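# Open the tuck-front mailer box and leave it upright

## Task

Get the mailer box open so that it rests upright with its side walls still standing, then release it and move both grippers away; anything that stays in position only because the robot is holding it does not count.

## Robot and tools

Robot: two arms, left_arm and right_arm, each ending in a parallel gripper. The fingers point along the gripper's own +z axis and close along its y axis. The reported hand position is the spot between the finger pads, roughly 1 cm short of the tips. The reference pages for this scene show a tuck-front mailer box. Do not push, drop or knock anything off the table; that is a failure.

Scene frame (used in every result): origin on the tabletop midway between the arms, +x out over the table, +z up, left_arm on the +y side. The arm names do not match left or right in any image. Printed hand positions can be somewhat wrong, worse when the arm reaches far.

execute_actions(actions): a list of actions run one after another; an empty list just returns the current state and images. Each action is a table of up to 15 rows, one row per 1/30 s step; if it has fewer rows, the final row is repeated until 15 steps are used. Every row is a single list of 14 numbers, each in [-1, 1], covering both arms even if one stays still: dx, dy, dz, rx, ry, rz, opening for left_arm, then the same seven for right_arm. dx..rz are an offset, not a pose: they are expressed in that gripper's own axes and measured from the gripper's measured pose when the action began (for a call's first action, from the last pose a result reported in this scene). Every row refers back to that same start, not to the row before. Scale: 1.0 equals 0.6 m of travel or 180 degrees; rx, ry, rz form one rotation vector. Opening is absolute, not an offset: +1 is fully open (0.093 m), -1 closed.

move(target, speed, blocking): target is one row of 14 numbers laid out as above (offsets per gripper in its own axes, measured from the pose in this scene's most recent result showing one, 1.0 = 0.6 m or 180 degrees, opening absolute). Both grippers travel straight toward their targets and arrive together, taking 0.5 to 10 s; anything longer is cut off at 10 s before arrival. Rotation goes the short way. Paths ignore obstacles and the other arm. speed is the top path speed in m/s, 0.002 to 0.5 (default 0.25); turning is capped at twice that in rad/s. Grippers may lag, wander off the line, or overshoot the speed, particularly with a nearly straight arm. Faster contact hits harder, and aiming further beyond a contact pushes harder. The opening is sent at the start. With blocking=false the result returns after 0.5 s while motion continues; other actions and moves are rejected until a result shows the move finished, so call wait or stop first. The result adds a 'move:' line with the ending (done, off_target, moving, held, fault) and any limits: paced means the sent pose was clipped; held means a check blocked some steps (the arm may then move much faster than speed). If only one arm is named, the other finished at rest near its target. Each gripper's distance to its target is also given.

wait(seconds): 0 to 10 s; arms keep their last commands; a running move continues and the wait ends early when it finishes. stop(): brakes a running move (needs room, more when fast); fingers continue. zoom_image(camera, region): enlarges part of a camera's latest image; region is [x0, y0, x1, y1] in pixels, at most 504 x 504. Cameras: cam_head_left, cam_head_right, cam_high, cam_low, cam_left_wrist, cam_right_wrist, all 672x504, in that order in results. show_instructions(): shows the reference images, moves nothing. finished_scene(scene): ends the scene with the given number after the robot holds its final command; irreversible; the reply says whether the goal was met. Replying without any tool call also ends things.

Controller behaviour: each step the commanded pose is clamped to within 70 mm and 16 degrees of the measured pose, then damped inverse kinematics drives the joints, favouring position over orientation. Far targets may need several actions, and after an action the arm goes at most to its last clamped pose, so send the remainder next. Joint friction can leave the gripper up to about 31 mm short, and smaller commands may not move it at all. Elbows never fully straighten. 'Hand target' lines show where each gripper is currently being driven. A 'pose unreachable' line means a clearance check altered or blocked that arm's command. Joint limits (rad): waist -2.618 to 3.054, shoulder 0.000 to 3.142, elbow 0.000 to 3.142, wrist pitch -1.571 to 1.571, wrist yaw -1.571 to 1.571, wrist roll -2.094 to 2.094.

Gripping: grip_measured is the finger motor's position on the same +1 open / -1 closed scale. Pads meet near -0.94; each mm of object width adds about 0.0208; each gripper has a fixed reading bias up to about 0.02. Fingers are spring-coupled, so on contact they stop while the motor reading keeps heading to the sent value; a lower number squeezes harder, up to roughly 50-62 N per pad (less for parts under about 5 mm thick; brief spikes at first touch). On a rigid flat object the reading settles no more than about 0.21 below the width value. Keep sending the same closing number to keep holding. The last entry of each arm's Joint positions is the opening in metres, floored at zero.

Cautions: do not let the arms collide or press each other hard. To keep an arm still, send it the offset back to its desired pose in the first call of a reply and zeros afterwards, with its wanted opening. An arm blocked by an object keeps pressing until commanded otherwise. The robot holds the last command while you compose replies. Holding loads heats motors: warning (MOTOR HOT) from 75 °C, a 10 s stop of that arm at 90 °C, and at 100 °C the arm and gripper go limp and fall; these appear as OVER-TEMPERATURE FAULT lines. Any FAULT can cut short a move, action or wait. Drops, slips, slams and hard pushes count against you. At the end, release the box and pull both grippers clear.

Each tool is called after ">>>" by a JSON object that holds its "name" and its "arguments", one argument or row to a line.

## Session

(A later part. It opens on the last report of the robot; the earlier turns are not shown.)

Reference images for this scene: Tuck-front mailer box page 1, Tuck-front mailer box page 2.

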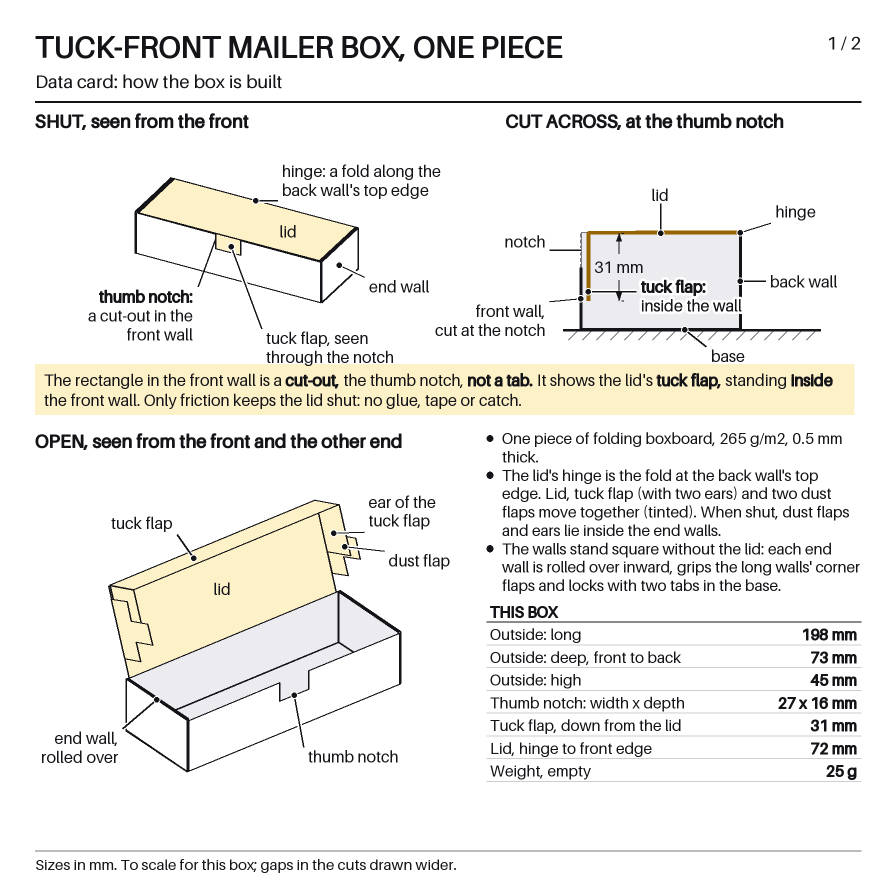

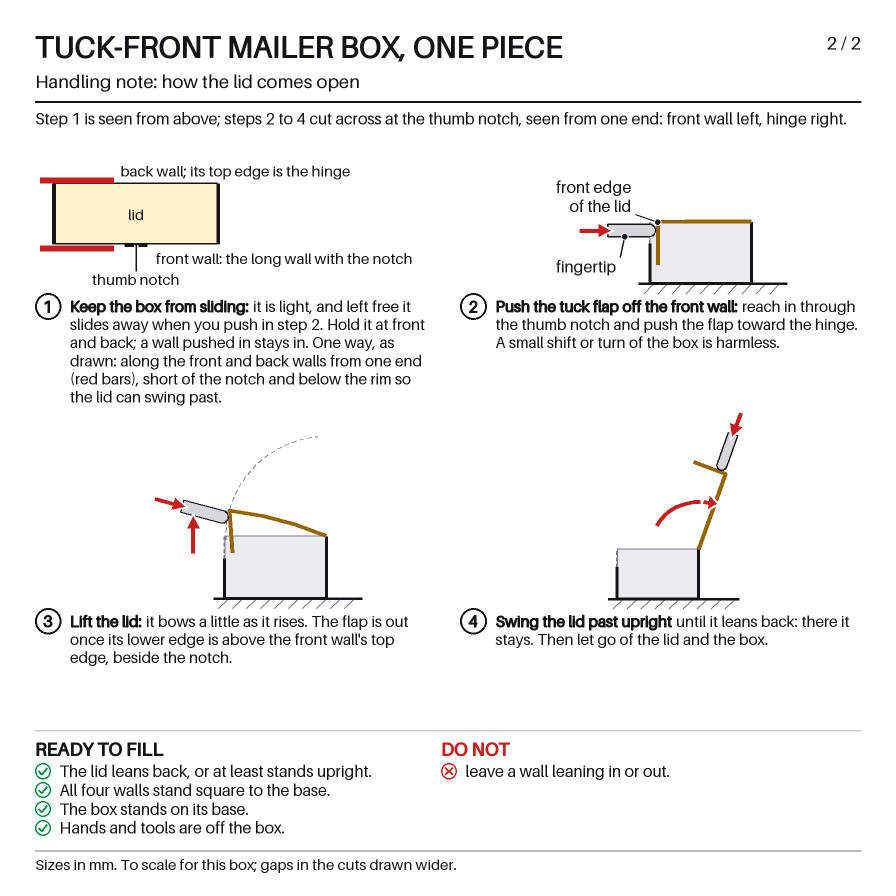

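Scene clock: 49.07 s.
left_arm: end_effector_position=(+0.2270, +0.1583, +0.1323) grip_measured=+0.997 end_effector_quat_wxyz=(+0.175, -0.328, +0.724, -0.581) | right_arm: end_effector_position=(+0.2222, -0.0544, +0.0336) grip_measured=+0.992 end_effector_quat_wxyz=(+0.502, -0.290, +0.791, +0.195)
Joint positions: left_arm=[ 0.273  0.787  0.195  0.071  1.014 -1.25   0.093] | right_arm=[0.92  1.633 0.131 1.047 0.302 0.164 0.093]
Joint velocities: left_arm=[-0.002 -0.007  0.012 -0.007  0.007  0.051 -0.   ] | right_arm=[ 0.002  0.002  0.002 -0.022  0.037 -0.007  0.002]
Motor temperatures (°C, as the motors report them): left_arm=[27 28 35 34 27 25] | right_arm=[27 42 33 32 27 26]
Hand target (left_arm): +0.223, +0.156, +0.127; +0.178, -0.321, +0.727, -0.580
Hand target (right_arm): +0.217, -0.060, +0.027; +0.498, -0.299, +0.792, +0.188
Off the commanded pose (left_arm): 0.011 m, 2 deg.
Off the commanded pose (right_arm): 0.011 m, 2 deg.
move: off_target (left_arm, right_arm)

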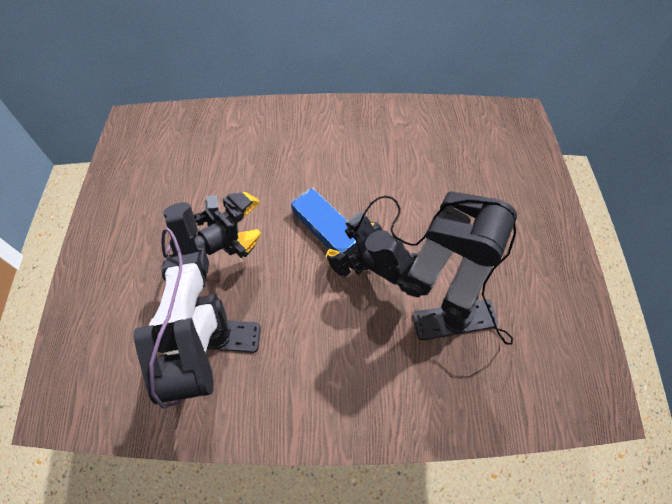

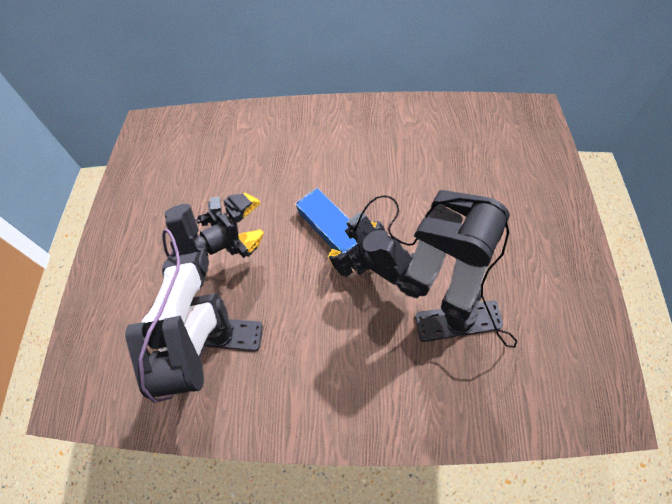

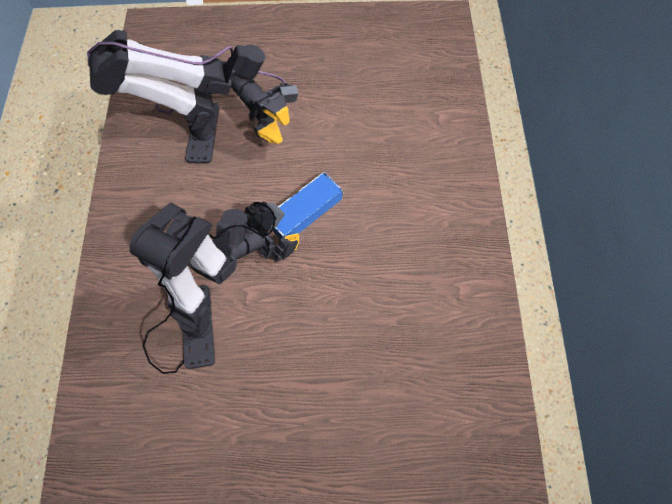

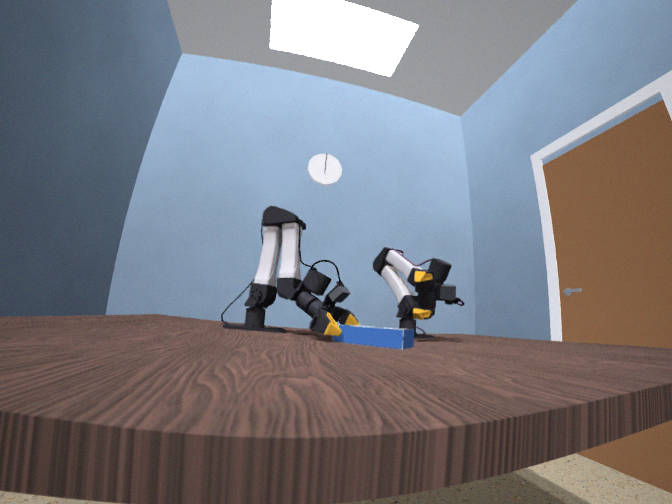

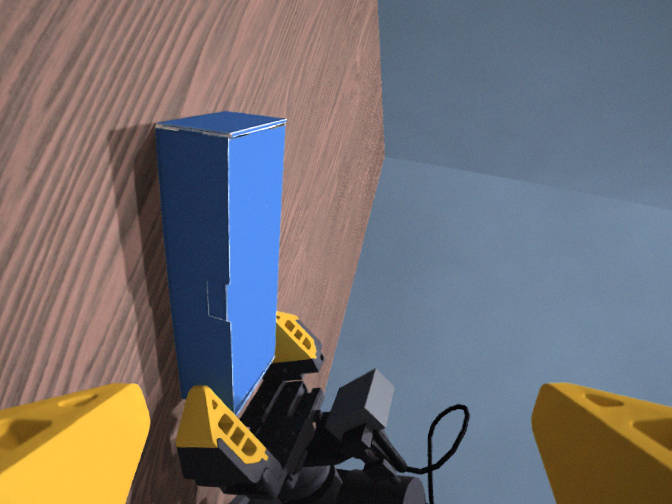

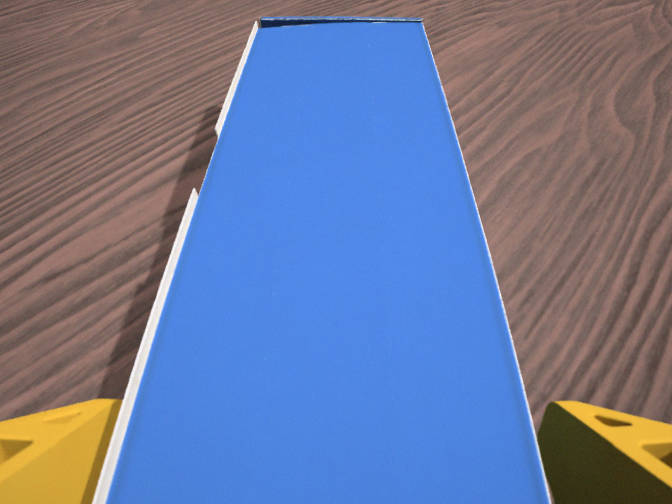

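>>> {"name": "move", "arguments": {
  "target": [0.089,0.04,0.177,0,0,0,1,0.035,0,0.012,0,0,0,1],
  "speed": 0.06
}}

>>> {"name": "move", "arguments": {
  "target": [0,0,0,0,0,0,1,0,0,0,0,0,0,0.52]
}}

Scene clock: 54.67 s.
left_arm: end_effector_position=(+0.2506, +0.0516, +0.0973) grip_measured=+0.997 end_effector_quat_wxyz=(+0.186, -0.321, +0.721, -0.585) | right_arm: end_effector_position=(+0.2246, -0.0509, +0.0172) grip_measured=+0.992 end_effector_quat_wxyz=(+0.508, -0.287, +0.788, +0.198)
Joint positions: left_arm=[-0.418  1.365  0.115  0.984  0.363 -1.585  0.093] | right_arm=[0.92  1.84  0.131 1.269 0.304 0.163 0.093]
Joint velocities: left_arm=[-0.007  0.002 -0.002  0.037 -0.066  0.022 -0.001] | right_arm=[-0.012  0.012 -0.007 -0.007  0.007  0.007  0.001]
Motor temperatures (°C, as the motors report them): left_arm=[27 27 35 35 27 25] | right_arm=[27 40 33 33 27 26]
Hand target (left_arm): +0.247, +0.050, +0.089; +0.177, -0.327, +0.726, -0.579
Hand target (right_arm): +0.220, -0.056, +0.012; +0.502, -0.290, +0.791, +0.195
Off the commanded pose (left_arm): 0.010 m, 2 deg.
Off the commanded pose (right_arm): 0.009 m, 1 deg.
move: done

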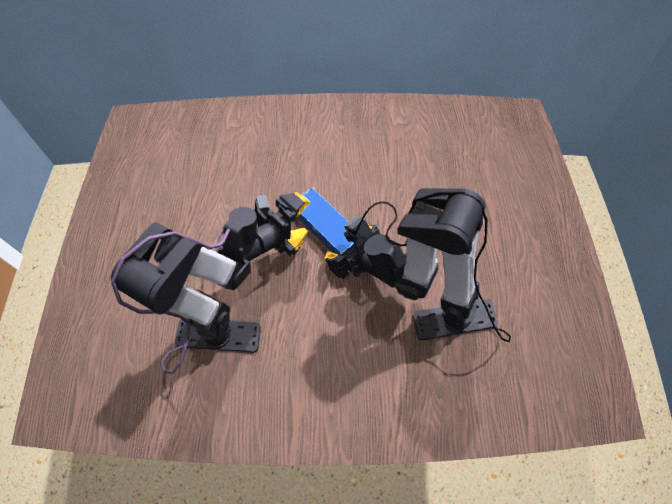

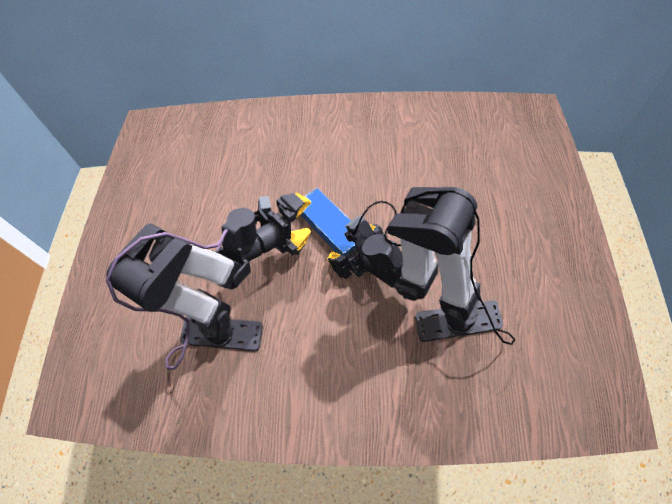

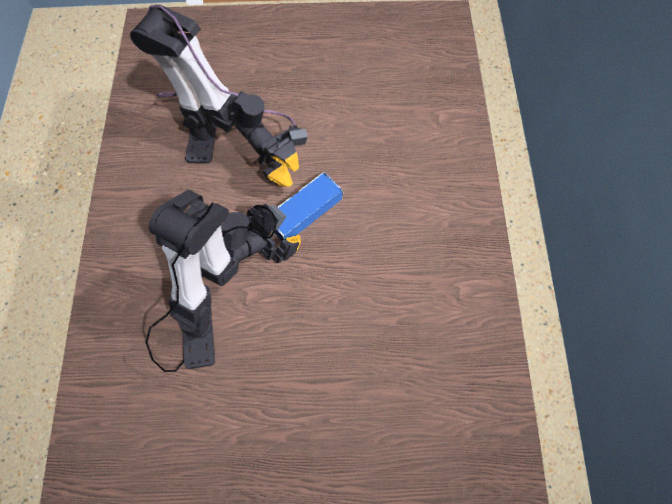

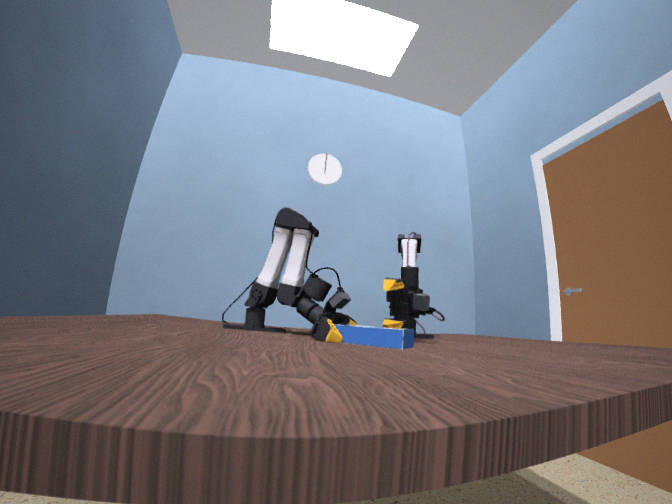

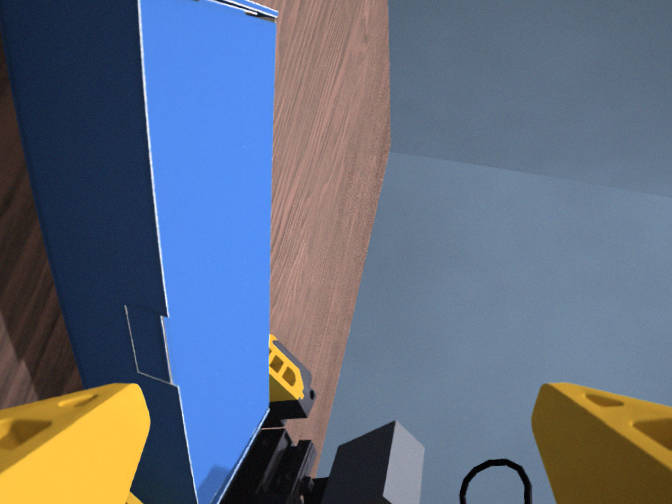

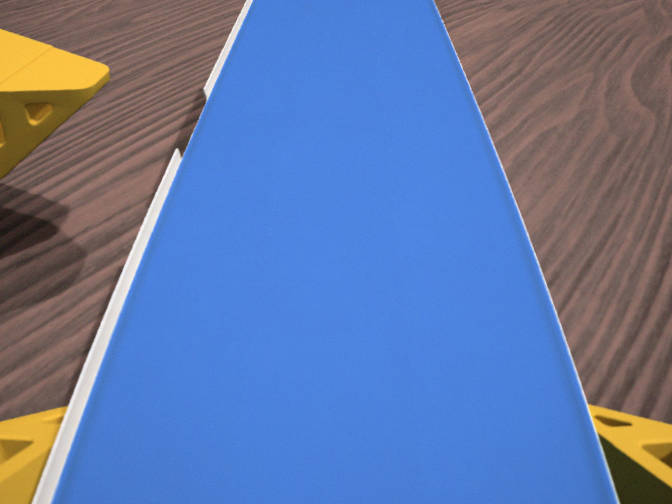

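Scene clock: 55.17 s.
left_arm: end_effector_position=(+0.2506, +0.0516, +0.0974) grip_measured=+0.997 end_effector_quat_wxyz=(+0.186, -0.321, +0.721, -0.585) | right_arm: end_effector_position=(+0.2246, -0.0509, +0.0172) grip_measured=+0.528 end_effector_quat_wxyz=(+0.508, -0.287, +0.788, +0.198)
Joint positions: left_arm=[-0.418  1.365  0.115  0.984  0.363 -1.585  0.093] | right_arm=[0.92  1.84  0.131 1.269 0.304 0.163 0.071]
Joint velocities: left_arm=[ 0.007  0.007  0.002 -0.022 -0.007  0.051  0.001] | right_arm=[-0.012 -0.002 -0.002  0.037 -0.037  0.022  0.001]
Motor temperatures (°C, as the motors report them): left_arm=[27 27 35 35 27 25] | right_arm=[27 40 33 33 27 26]
Hand target (left_arm): +0.251, +0.052, +0.097; +0.186, -0.321, +0.721, -0.585
Hand target (right_arm): +0.225, -0.051, +0.017; +0.508, -0.287, +0.788, +0.198
Off the commanded pose (left_arm): 0.000 m, 0 deg.
Off the commanded pose (right_arm): 0.000 m, 0 deg.
move: done

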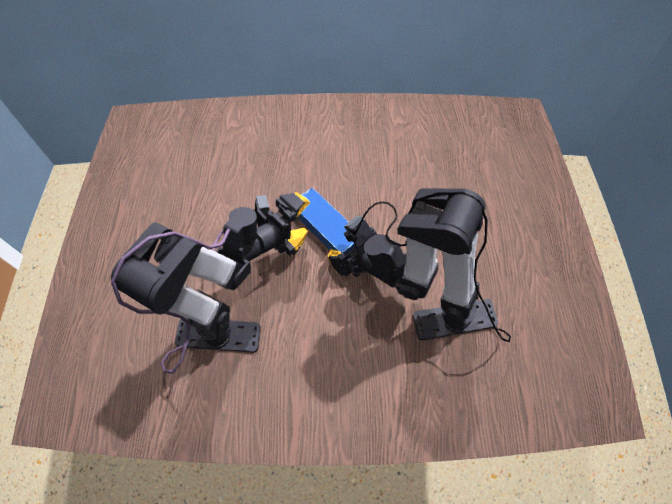

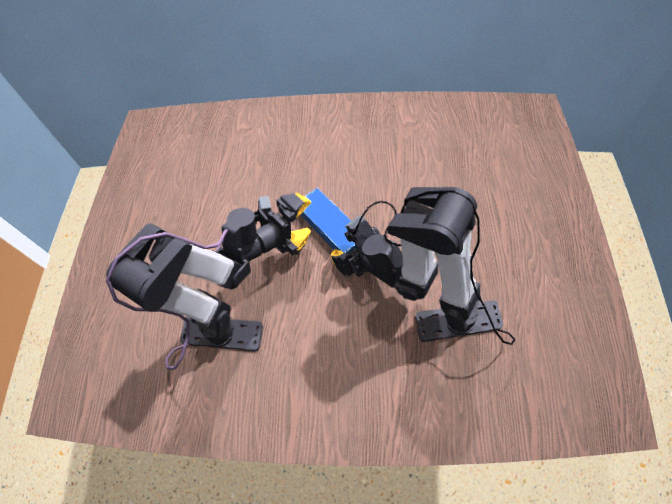

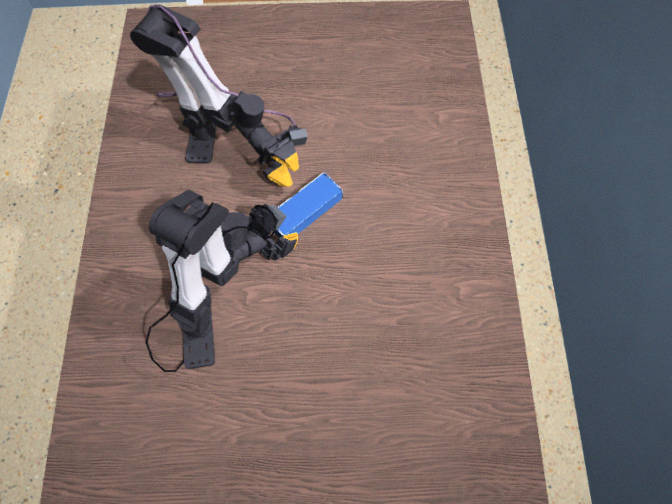

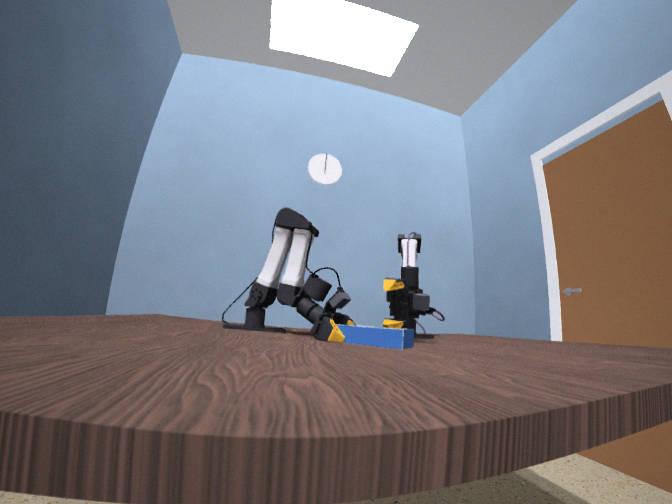

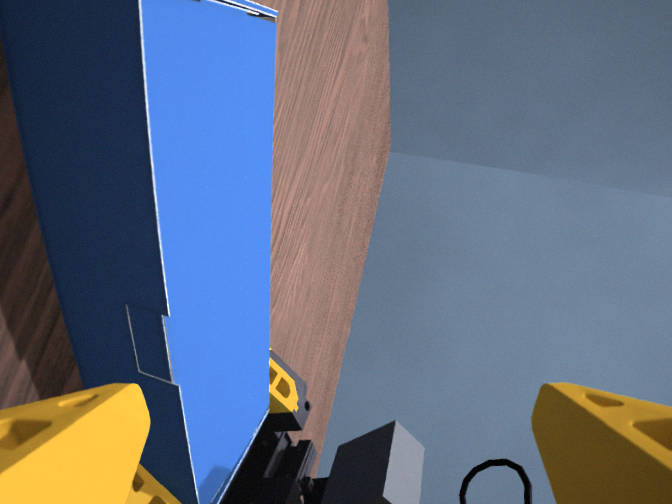

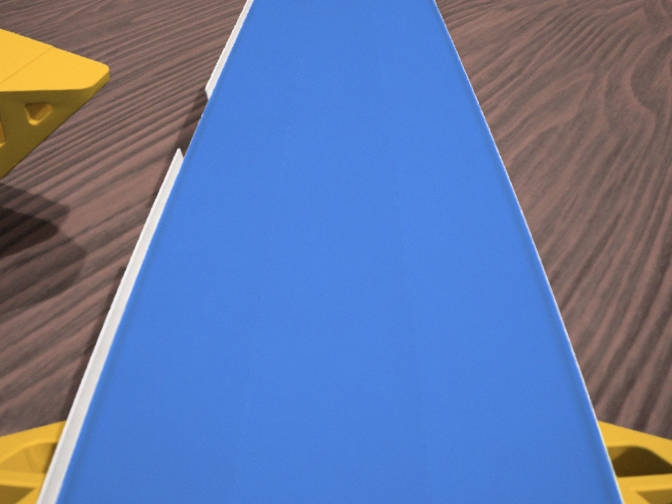

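Lower 1.8 cm and advance ~1.5 cm.

>>> {"name": "move", "arguments": {
  "target": [0,0.03,0.03,0,0,0,1,0,0,0,0,0,0,0.52],
  "speed": 0.02
}}

Scene clock: 57.87 s.
left_arm: end_effector_position=(+0.2560, +0.0446, +0.0767) grip_measured=+0.997 end_effector_quat_wxyz=(+0.188, -0.321, +0.723, -0.582) | right_arm: end_effector_position=(+0.2246, -0.0509, +0.0172) grip_measured=+0.528 end_effector_quat_wxyz=(+0.508, -0.287, +0.788, +0.198)
Joint positions: left_arm=[-0.442  1.595  0.115  1.211  0.337 -1.585  0.093] | right_arm=[0.92  1.84  0.131 1.269 0.304 0.163 0.071]
Joint velocities: left_arm=[-0.007  0.012  0.012  0.066  0.037 -0.037 -0.001] | right_arm=[-0.017 -0.007  0.002 -0.051 -0.007 -0.051  0.   ]
Motor temperatures (°C, as the motors report them): left_arm=[27 27 35 36 27 25] | right_arm=[27 40 32 34 27 26]
Hand target (left_arm): +0.258, +0.041, +0.077; +0.186, -0.321, +0.721, -0.585
Hand target (right_arm): +0.225, -0.051, +0.017; +0.508, -0.287, +0.788, +0.198
Off the commanded pose (left_arm): 0.005 m, 0 deg.
Off the commanded pose (right_arm): 0.000 m, 0 deg.
move: done

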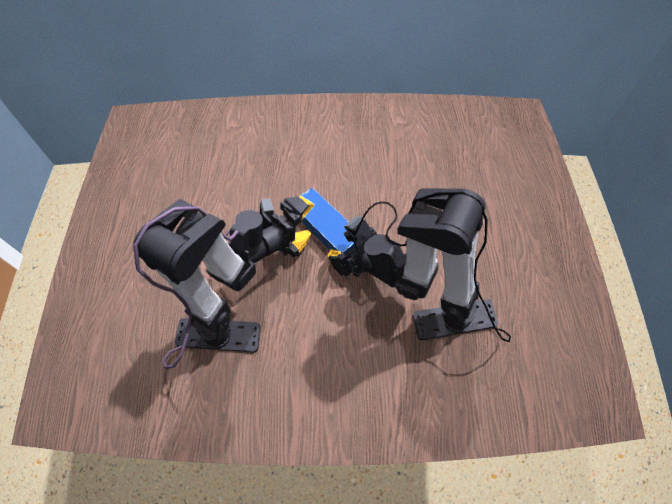

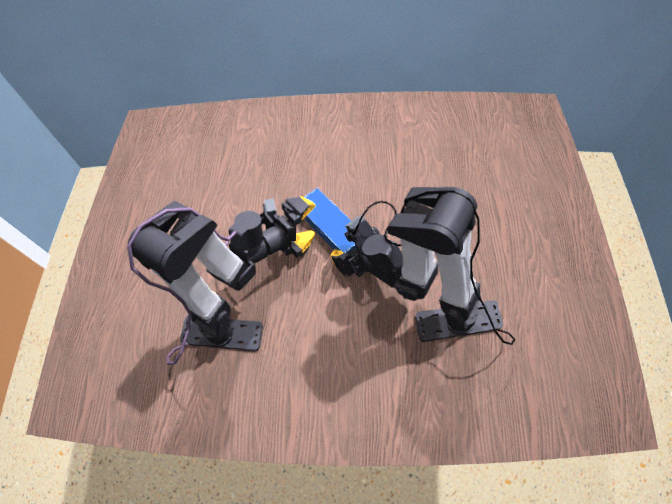

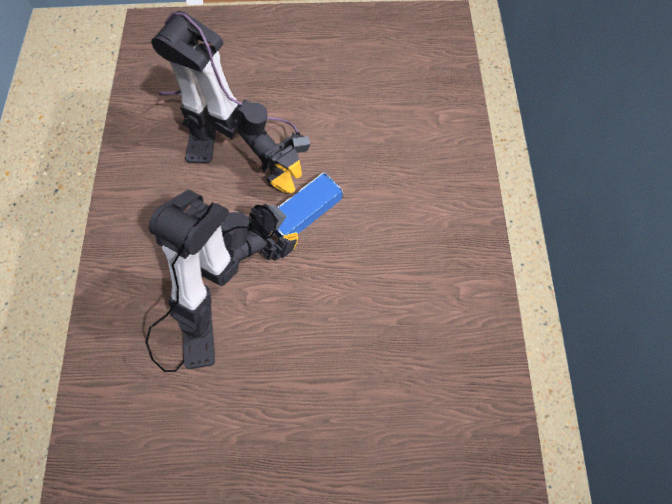

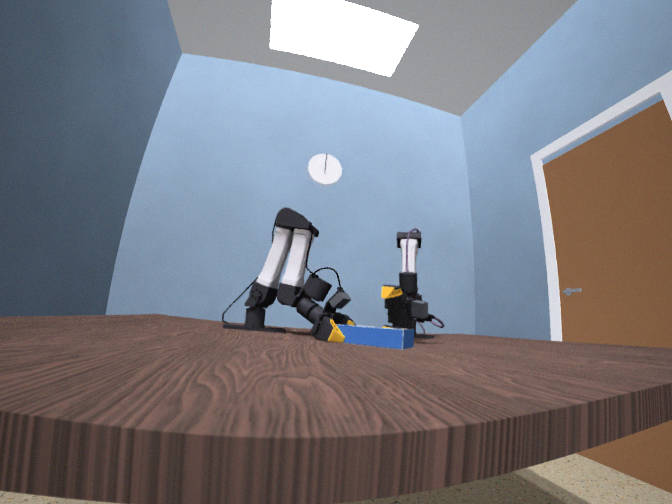

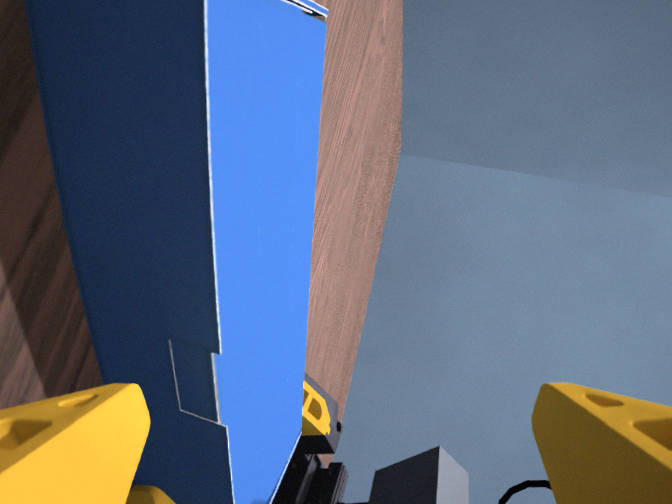

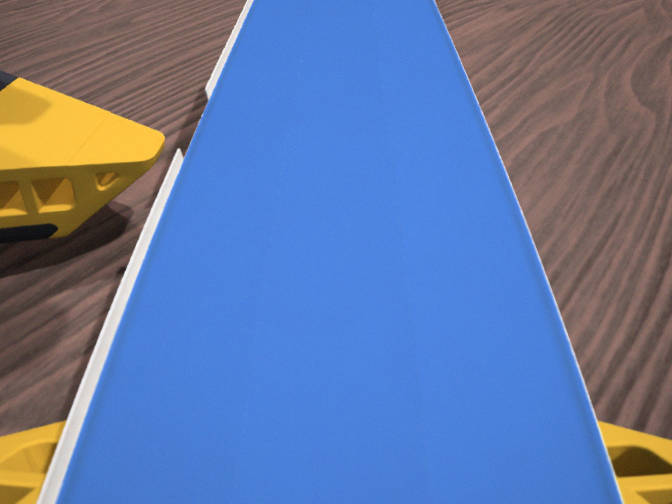

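>>> {"name": "move", "arguments": {
  "target": [-0.015,-0.015,0.025,0,0,0,0.75,0,0,0,0,0,0,0.52],
  "speed": 0.015
}}

Scene clock: 60.93 s.
left_arm: end_effector_position=(+0.2668, +0.0394, +0.0830) grip_measured=+0.752 end_effector_quat_wxyz=(+0.188, -0.318, +0.721, -0.586) | right_arm: end_effector_position=(+0.2246, -0.0509, +0.0172) grip_measured=+0.528 end_effector_quat_wxyz=(+0.508, -0.287, +0.788, +0.198)
Joint positions: left_arm=[-0.436  1.595  0.164  1.169  0.346 -1.585  0.081] | right_arm=[0.92  1.84  0.131 1.269 0.304 0.163 0.071]
Joint velocities: left_arm=[ 0.002 -0.002  0.002 -0.037 -0.022 -0.022 -0.   ] | right_arm=[-0.002 -0.002 -0.002 -0.081 -0.007 -0.037 -0.001]
Motor temperatures (°C, as the motors report them): left_arm=[27 27 35 37 27 25] | right_arm=[27 40 32 34 27 26]
Hand target (left_arm): +0.274, +0.039, +0.081; +0.188, -0.321, +0.723, -0.582
Hand target (right_arm): +0.225, -0.051, +0.017; +0.508, -0.287, +0.788, +0.198
Off the commanded pose (left_arm): 0.008 m, 1 deg.
Off the commanded pose (right_arm): 0.000 m, 0 deg.
move: done

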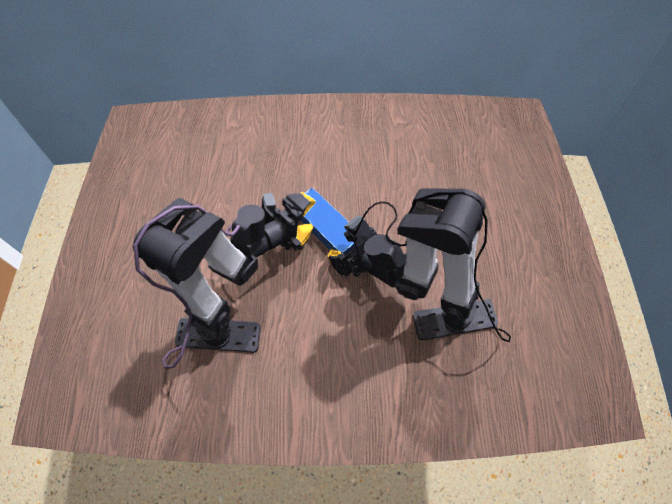

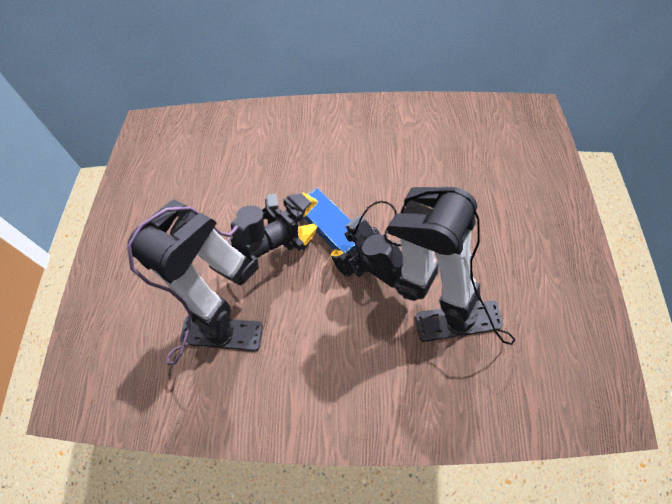

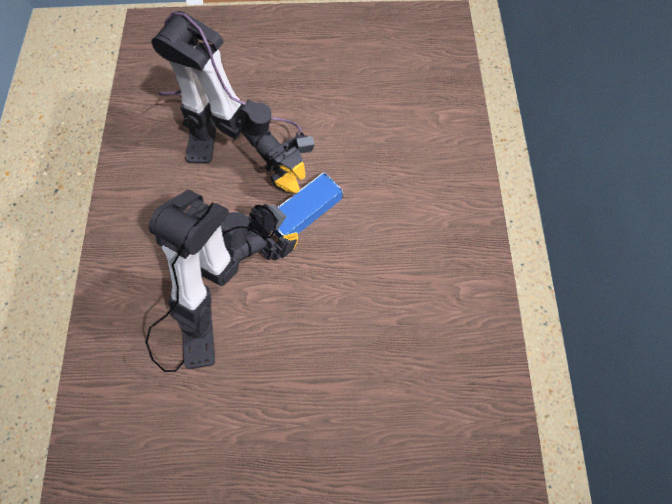

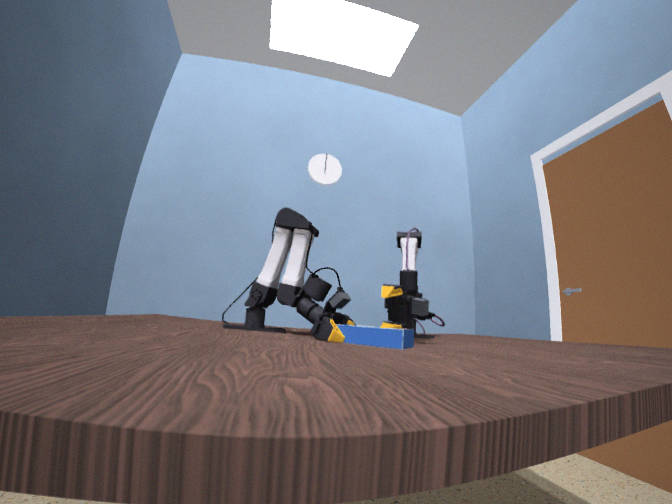

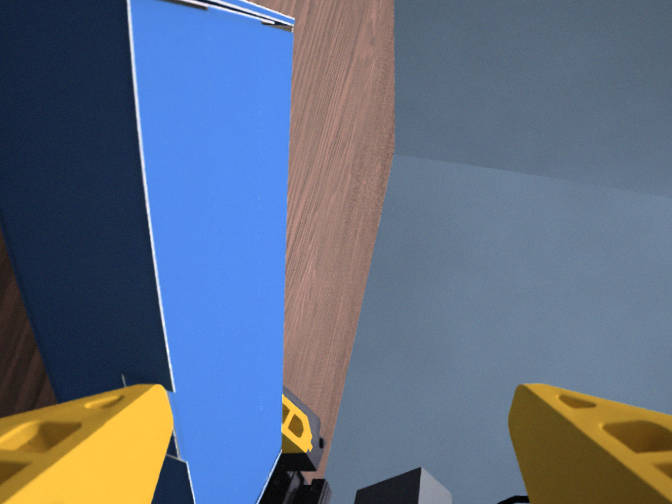

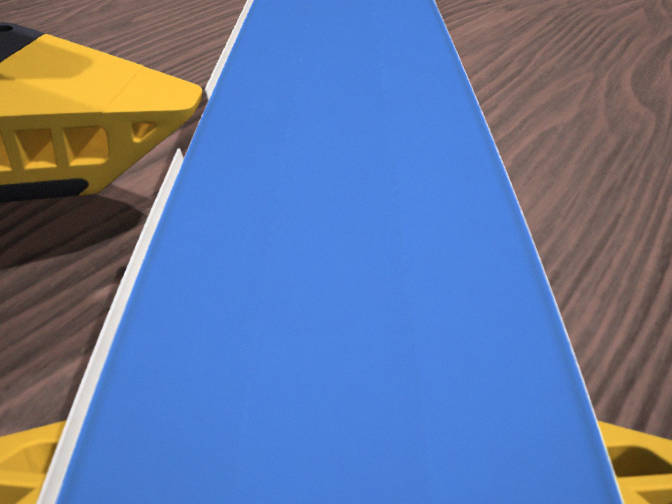

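Too high now; open to 1 (also shifts toward near side), then push.

>>> {"name": "move", "arguments": {
  "target": [0,0,0,0,0,0,1,0,0,0,0,0,0,0.52]
}}

>>> {"name": "move", "arguments": {
  "target": [0.005,-0.005,0.03,0,0,0,1,0,0,0,0,0,0,0.52],
  "speed": 0.015
}}

Scene clock: 63.10 s.
left_arm: end_effector_position=(+0.2666, +0.0394, +0.0825) grip_measured=+0.995 end_effector_quat_wxyz=(+0.187, -0.319, +0.722, -0.585) | right_arm: end_effector_position=(+0.2246, -0.0509, +0.0172) grip_measured=+0.528 end_effector_quat_wxyz=(+0.508, -0.287, +0.788, +0.198)
Joint positions: left_arm=[-0.436  1.595  0.164  1.167  0.346 -1.585  0.093] | right_arm=[0.92  1.84  0.131 1.269 0.304 0.163 0.071]
Joint velocities: left_arm=[ 0.002 -0.002 -0.017 -0.022  0.081 -0.037 -0.001] | right_arm=[ 0.007  0.022 -0.002 -0.051 -0.066 -0.022 -0.   ]
Motor temperatures (°C, as the motors report them): left_arm=[27 27 35 37 27 25] | right_arm=[27 39 32 35 27 26]
Hand target (left_arm): +0.267, +0.039, +0.083; +0.188, -0.319, +0.721, -0.586
Hand target (right_arm): +0.225, -0.051, +0.017; +0.508, -0.287, +0.788, +0.198
Off the commanded pose (left_arm): 0.001 m, 0 deg.
Off the commanded pose (right_arm): 0.000 m, 0 deg.
move: done

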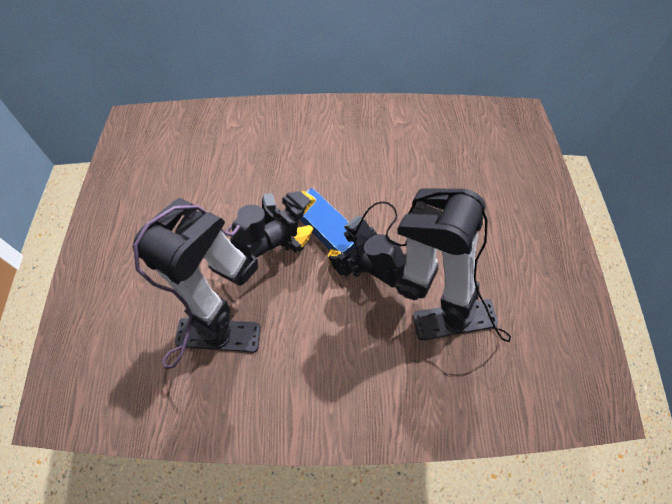

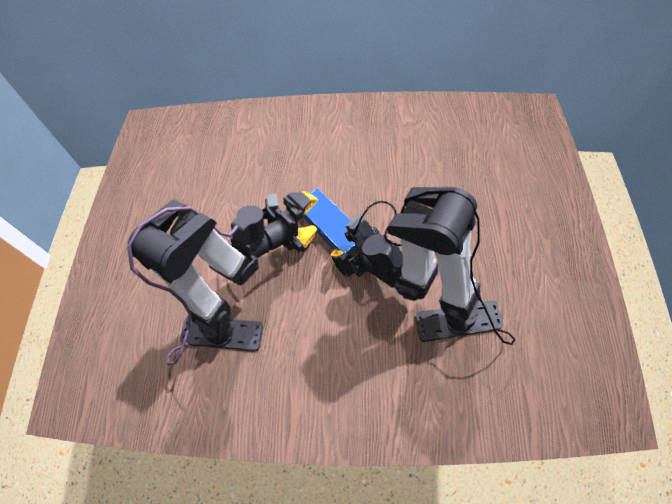

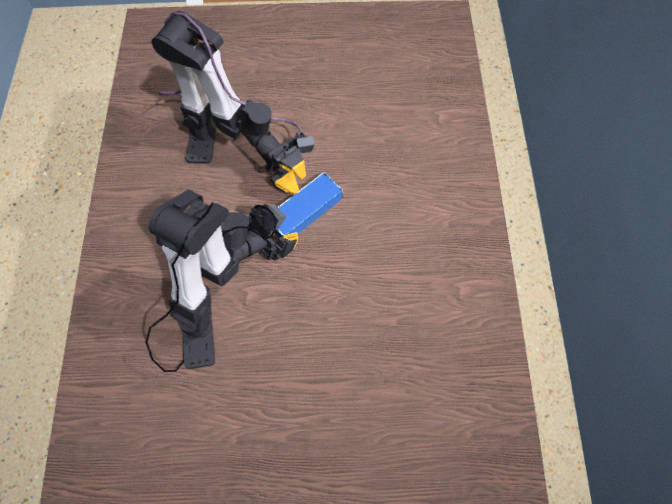

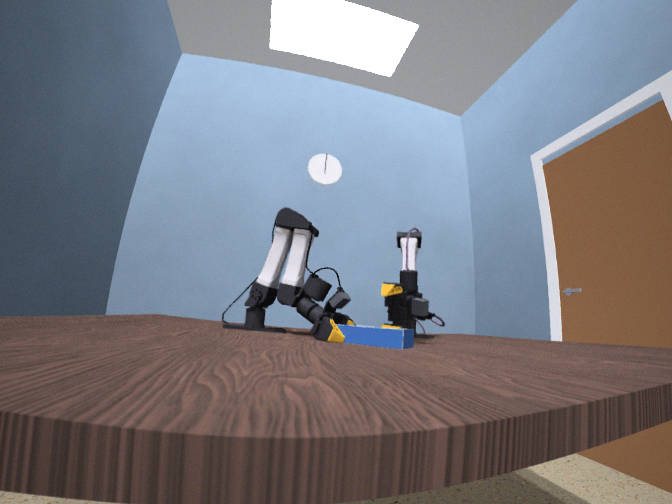

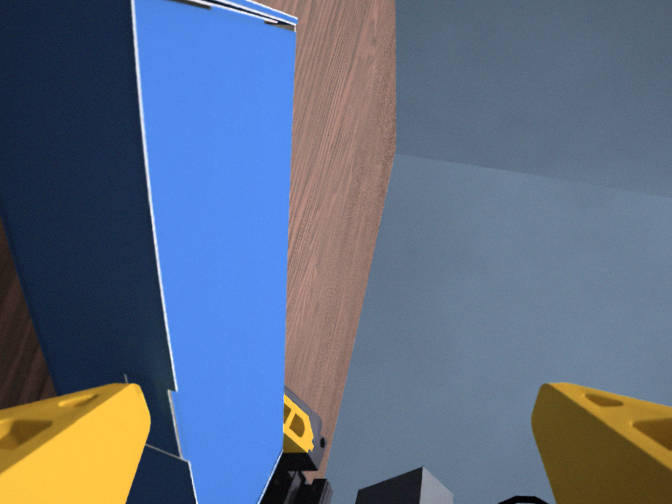

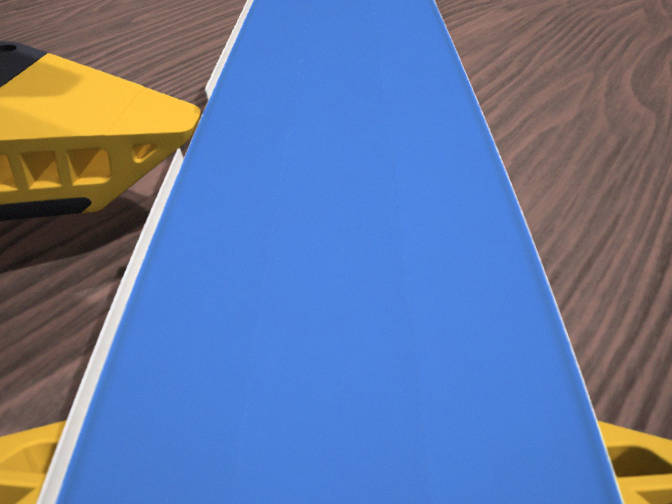

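Scene clock: 64.57 s.
left_arm: end_effector_position=(+0.2713, +0.0314, +0.0793) grip_measured=+0.995 end_effector_quat_wxyz=(+0.190, -0.320, +0.724, -0.580) | right_arm: end_effector_position=(+0.2265, -0.0529, +0.0175) grip_measured=+0.528 end_effector_quat_wxyz=(+0.511, -0.283, +0.789, +0.192)
Joint positions: left_arm=[-0.466  1.633  0.194  1.168  0.31  -1.587  0.093] | right_arm=[0.92  1.84  0.131 1.269 0.321 0.163 0.071]
Joint velocities: left_arm=[-0.007 -0.002 -0.007  0.125 -0.037 -0.022  0.   ] | right_arm=[-0.022 -0.017 -0.007  0.022 -0.081 -0.037 -0.001]
Motor temperatures (°C, as the motors report them): left_arm=[27 27 35 37 27 25] | right_arm=[27 39 32 35 27 26]
Hand target (left_arm): +0.276, +0.024, +0.082; +0.188, -0.319, +0.722, -0.585
Hand target (right_arm): +0.225, -0.051, +0.017; +0.508, -0.287, +0.788, +0.198
Off the commanded pose (left_arm): 0.009 m, 1 deg.
Off the commanded pose (right_arm): 0.003 m, 1 deg.
move: done

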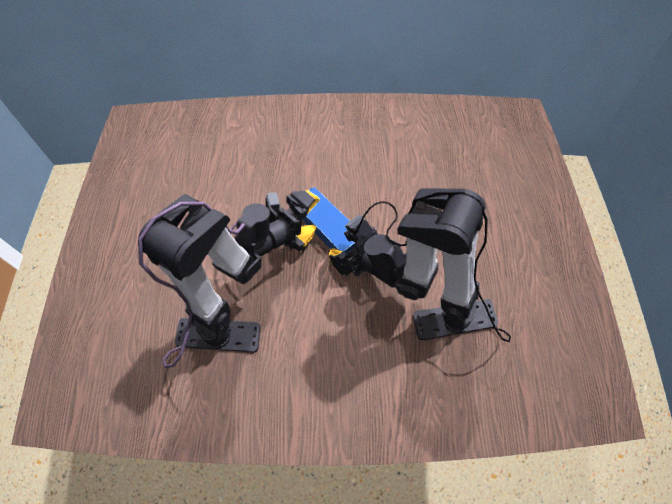

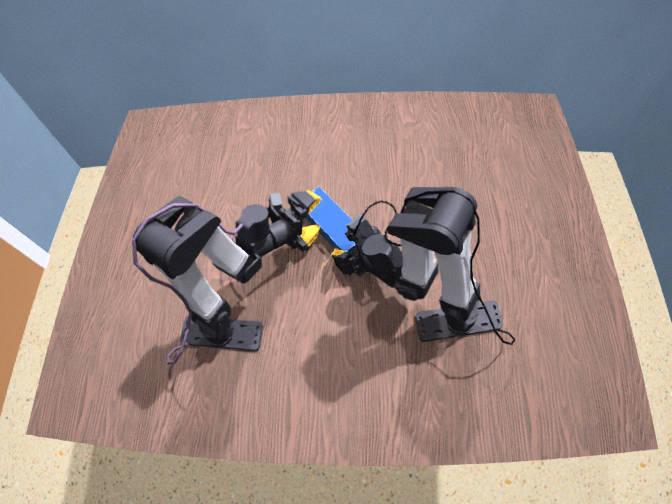

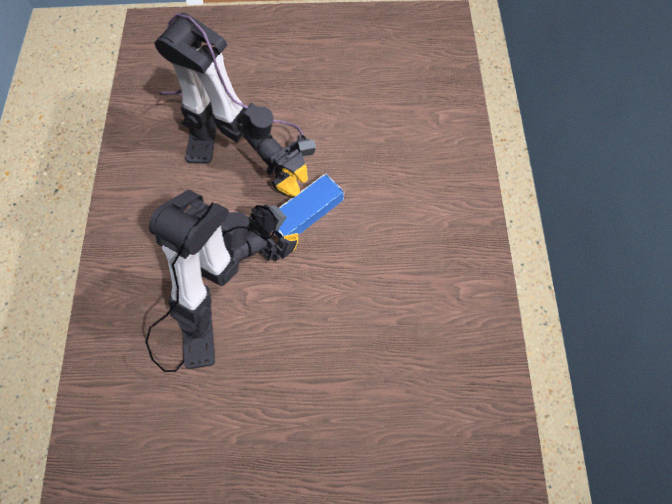

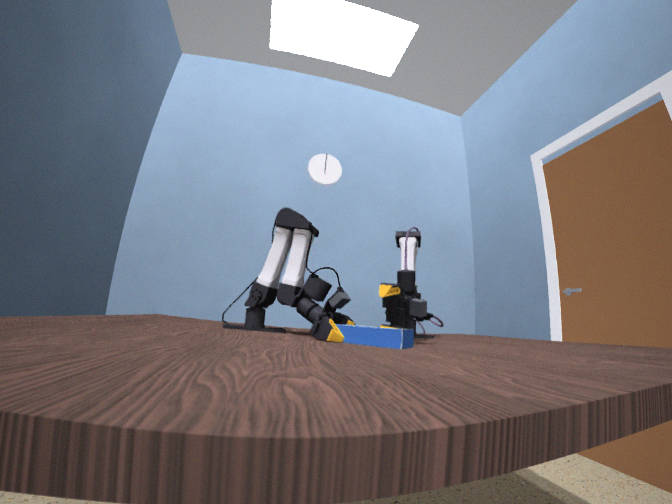

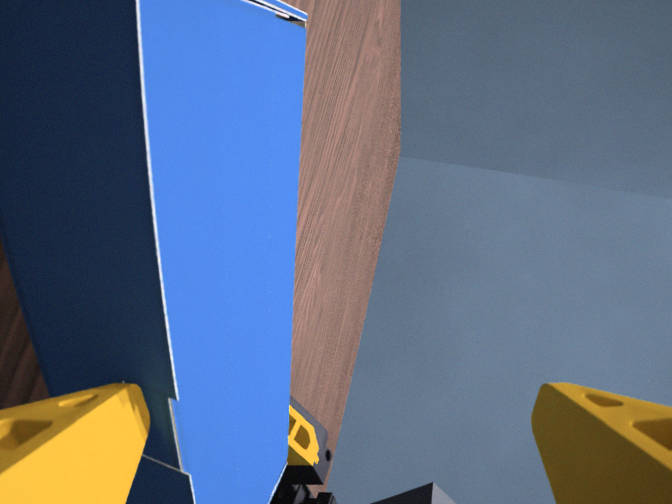

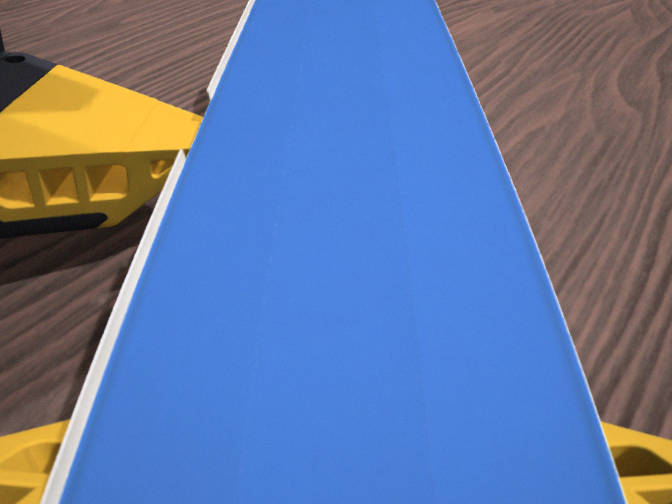

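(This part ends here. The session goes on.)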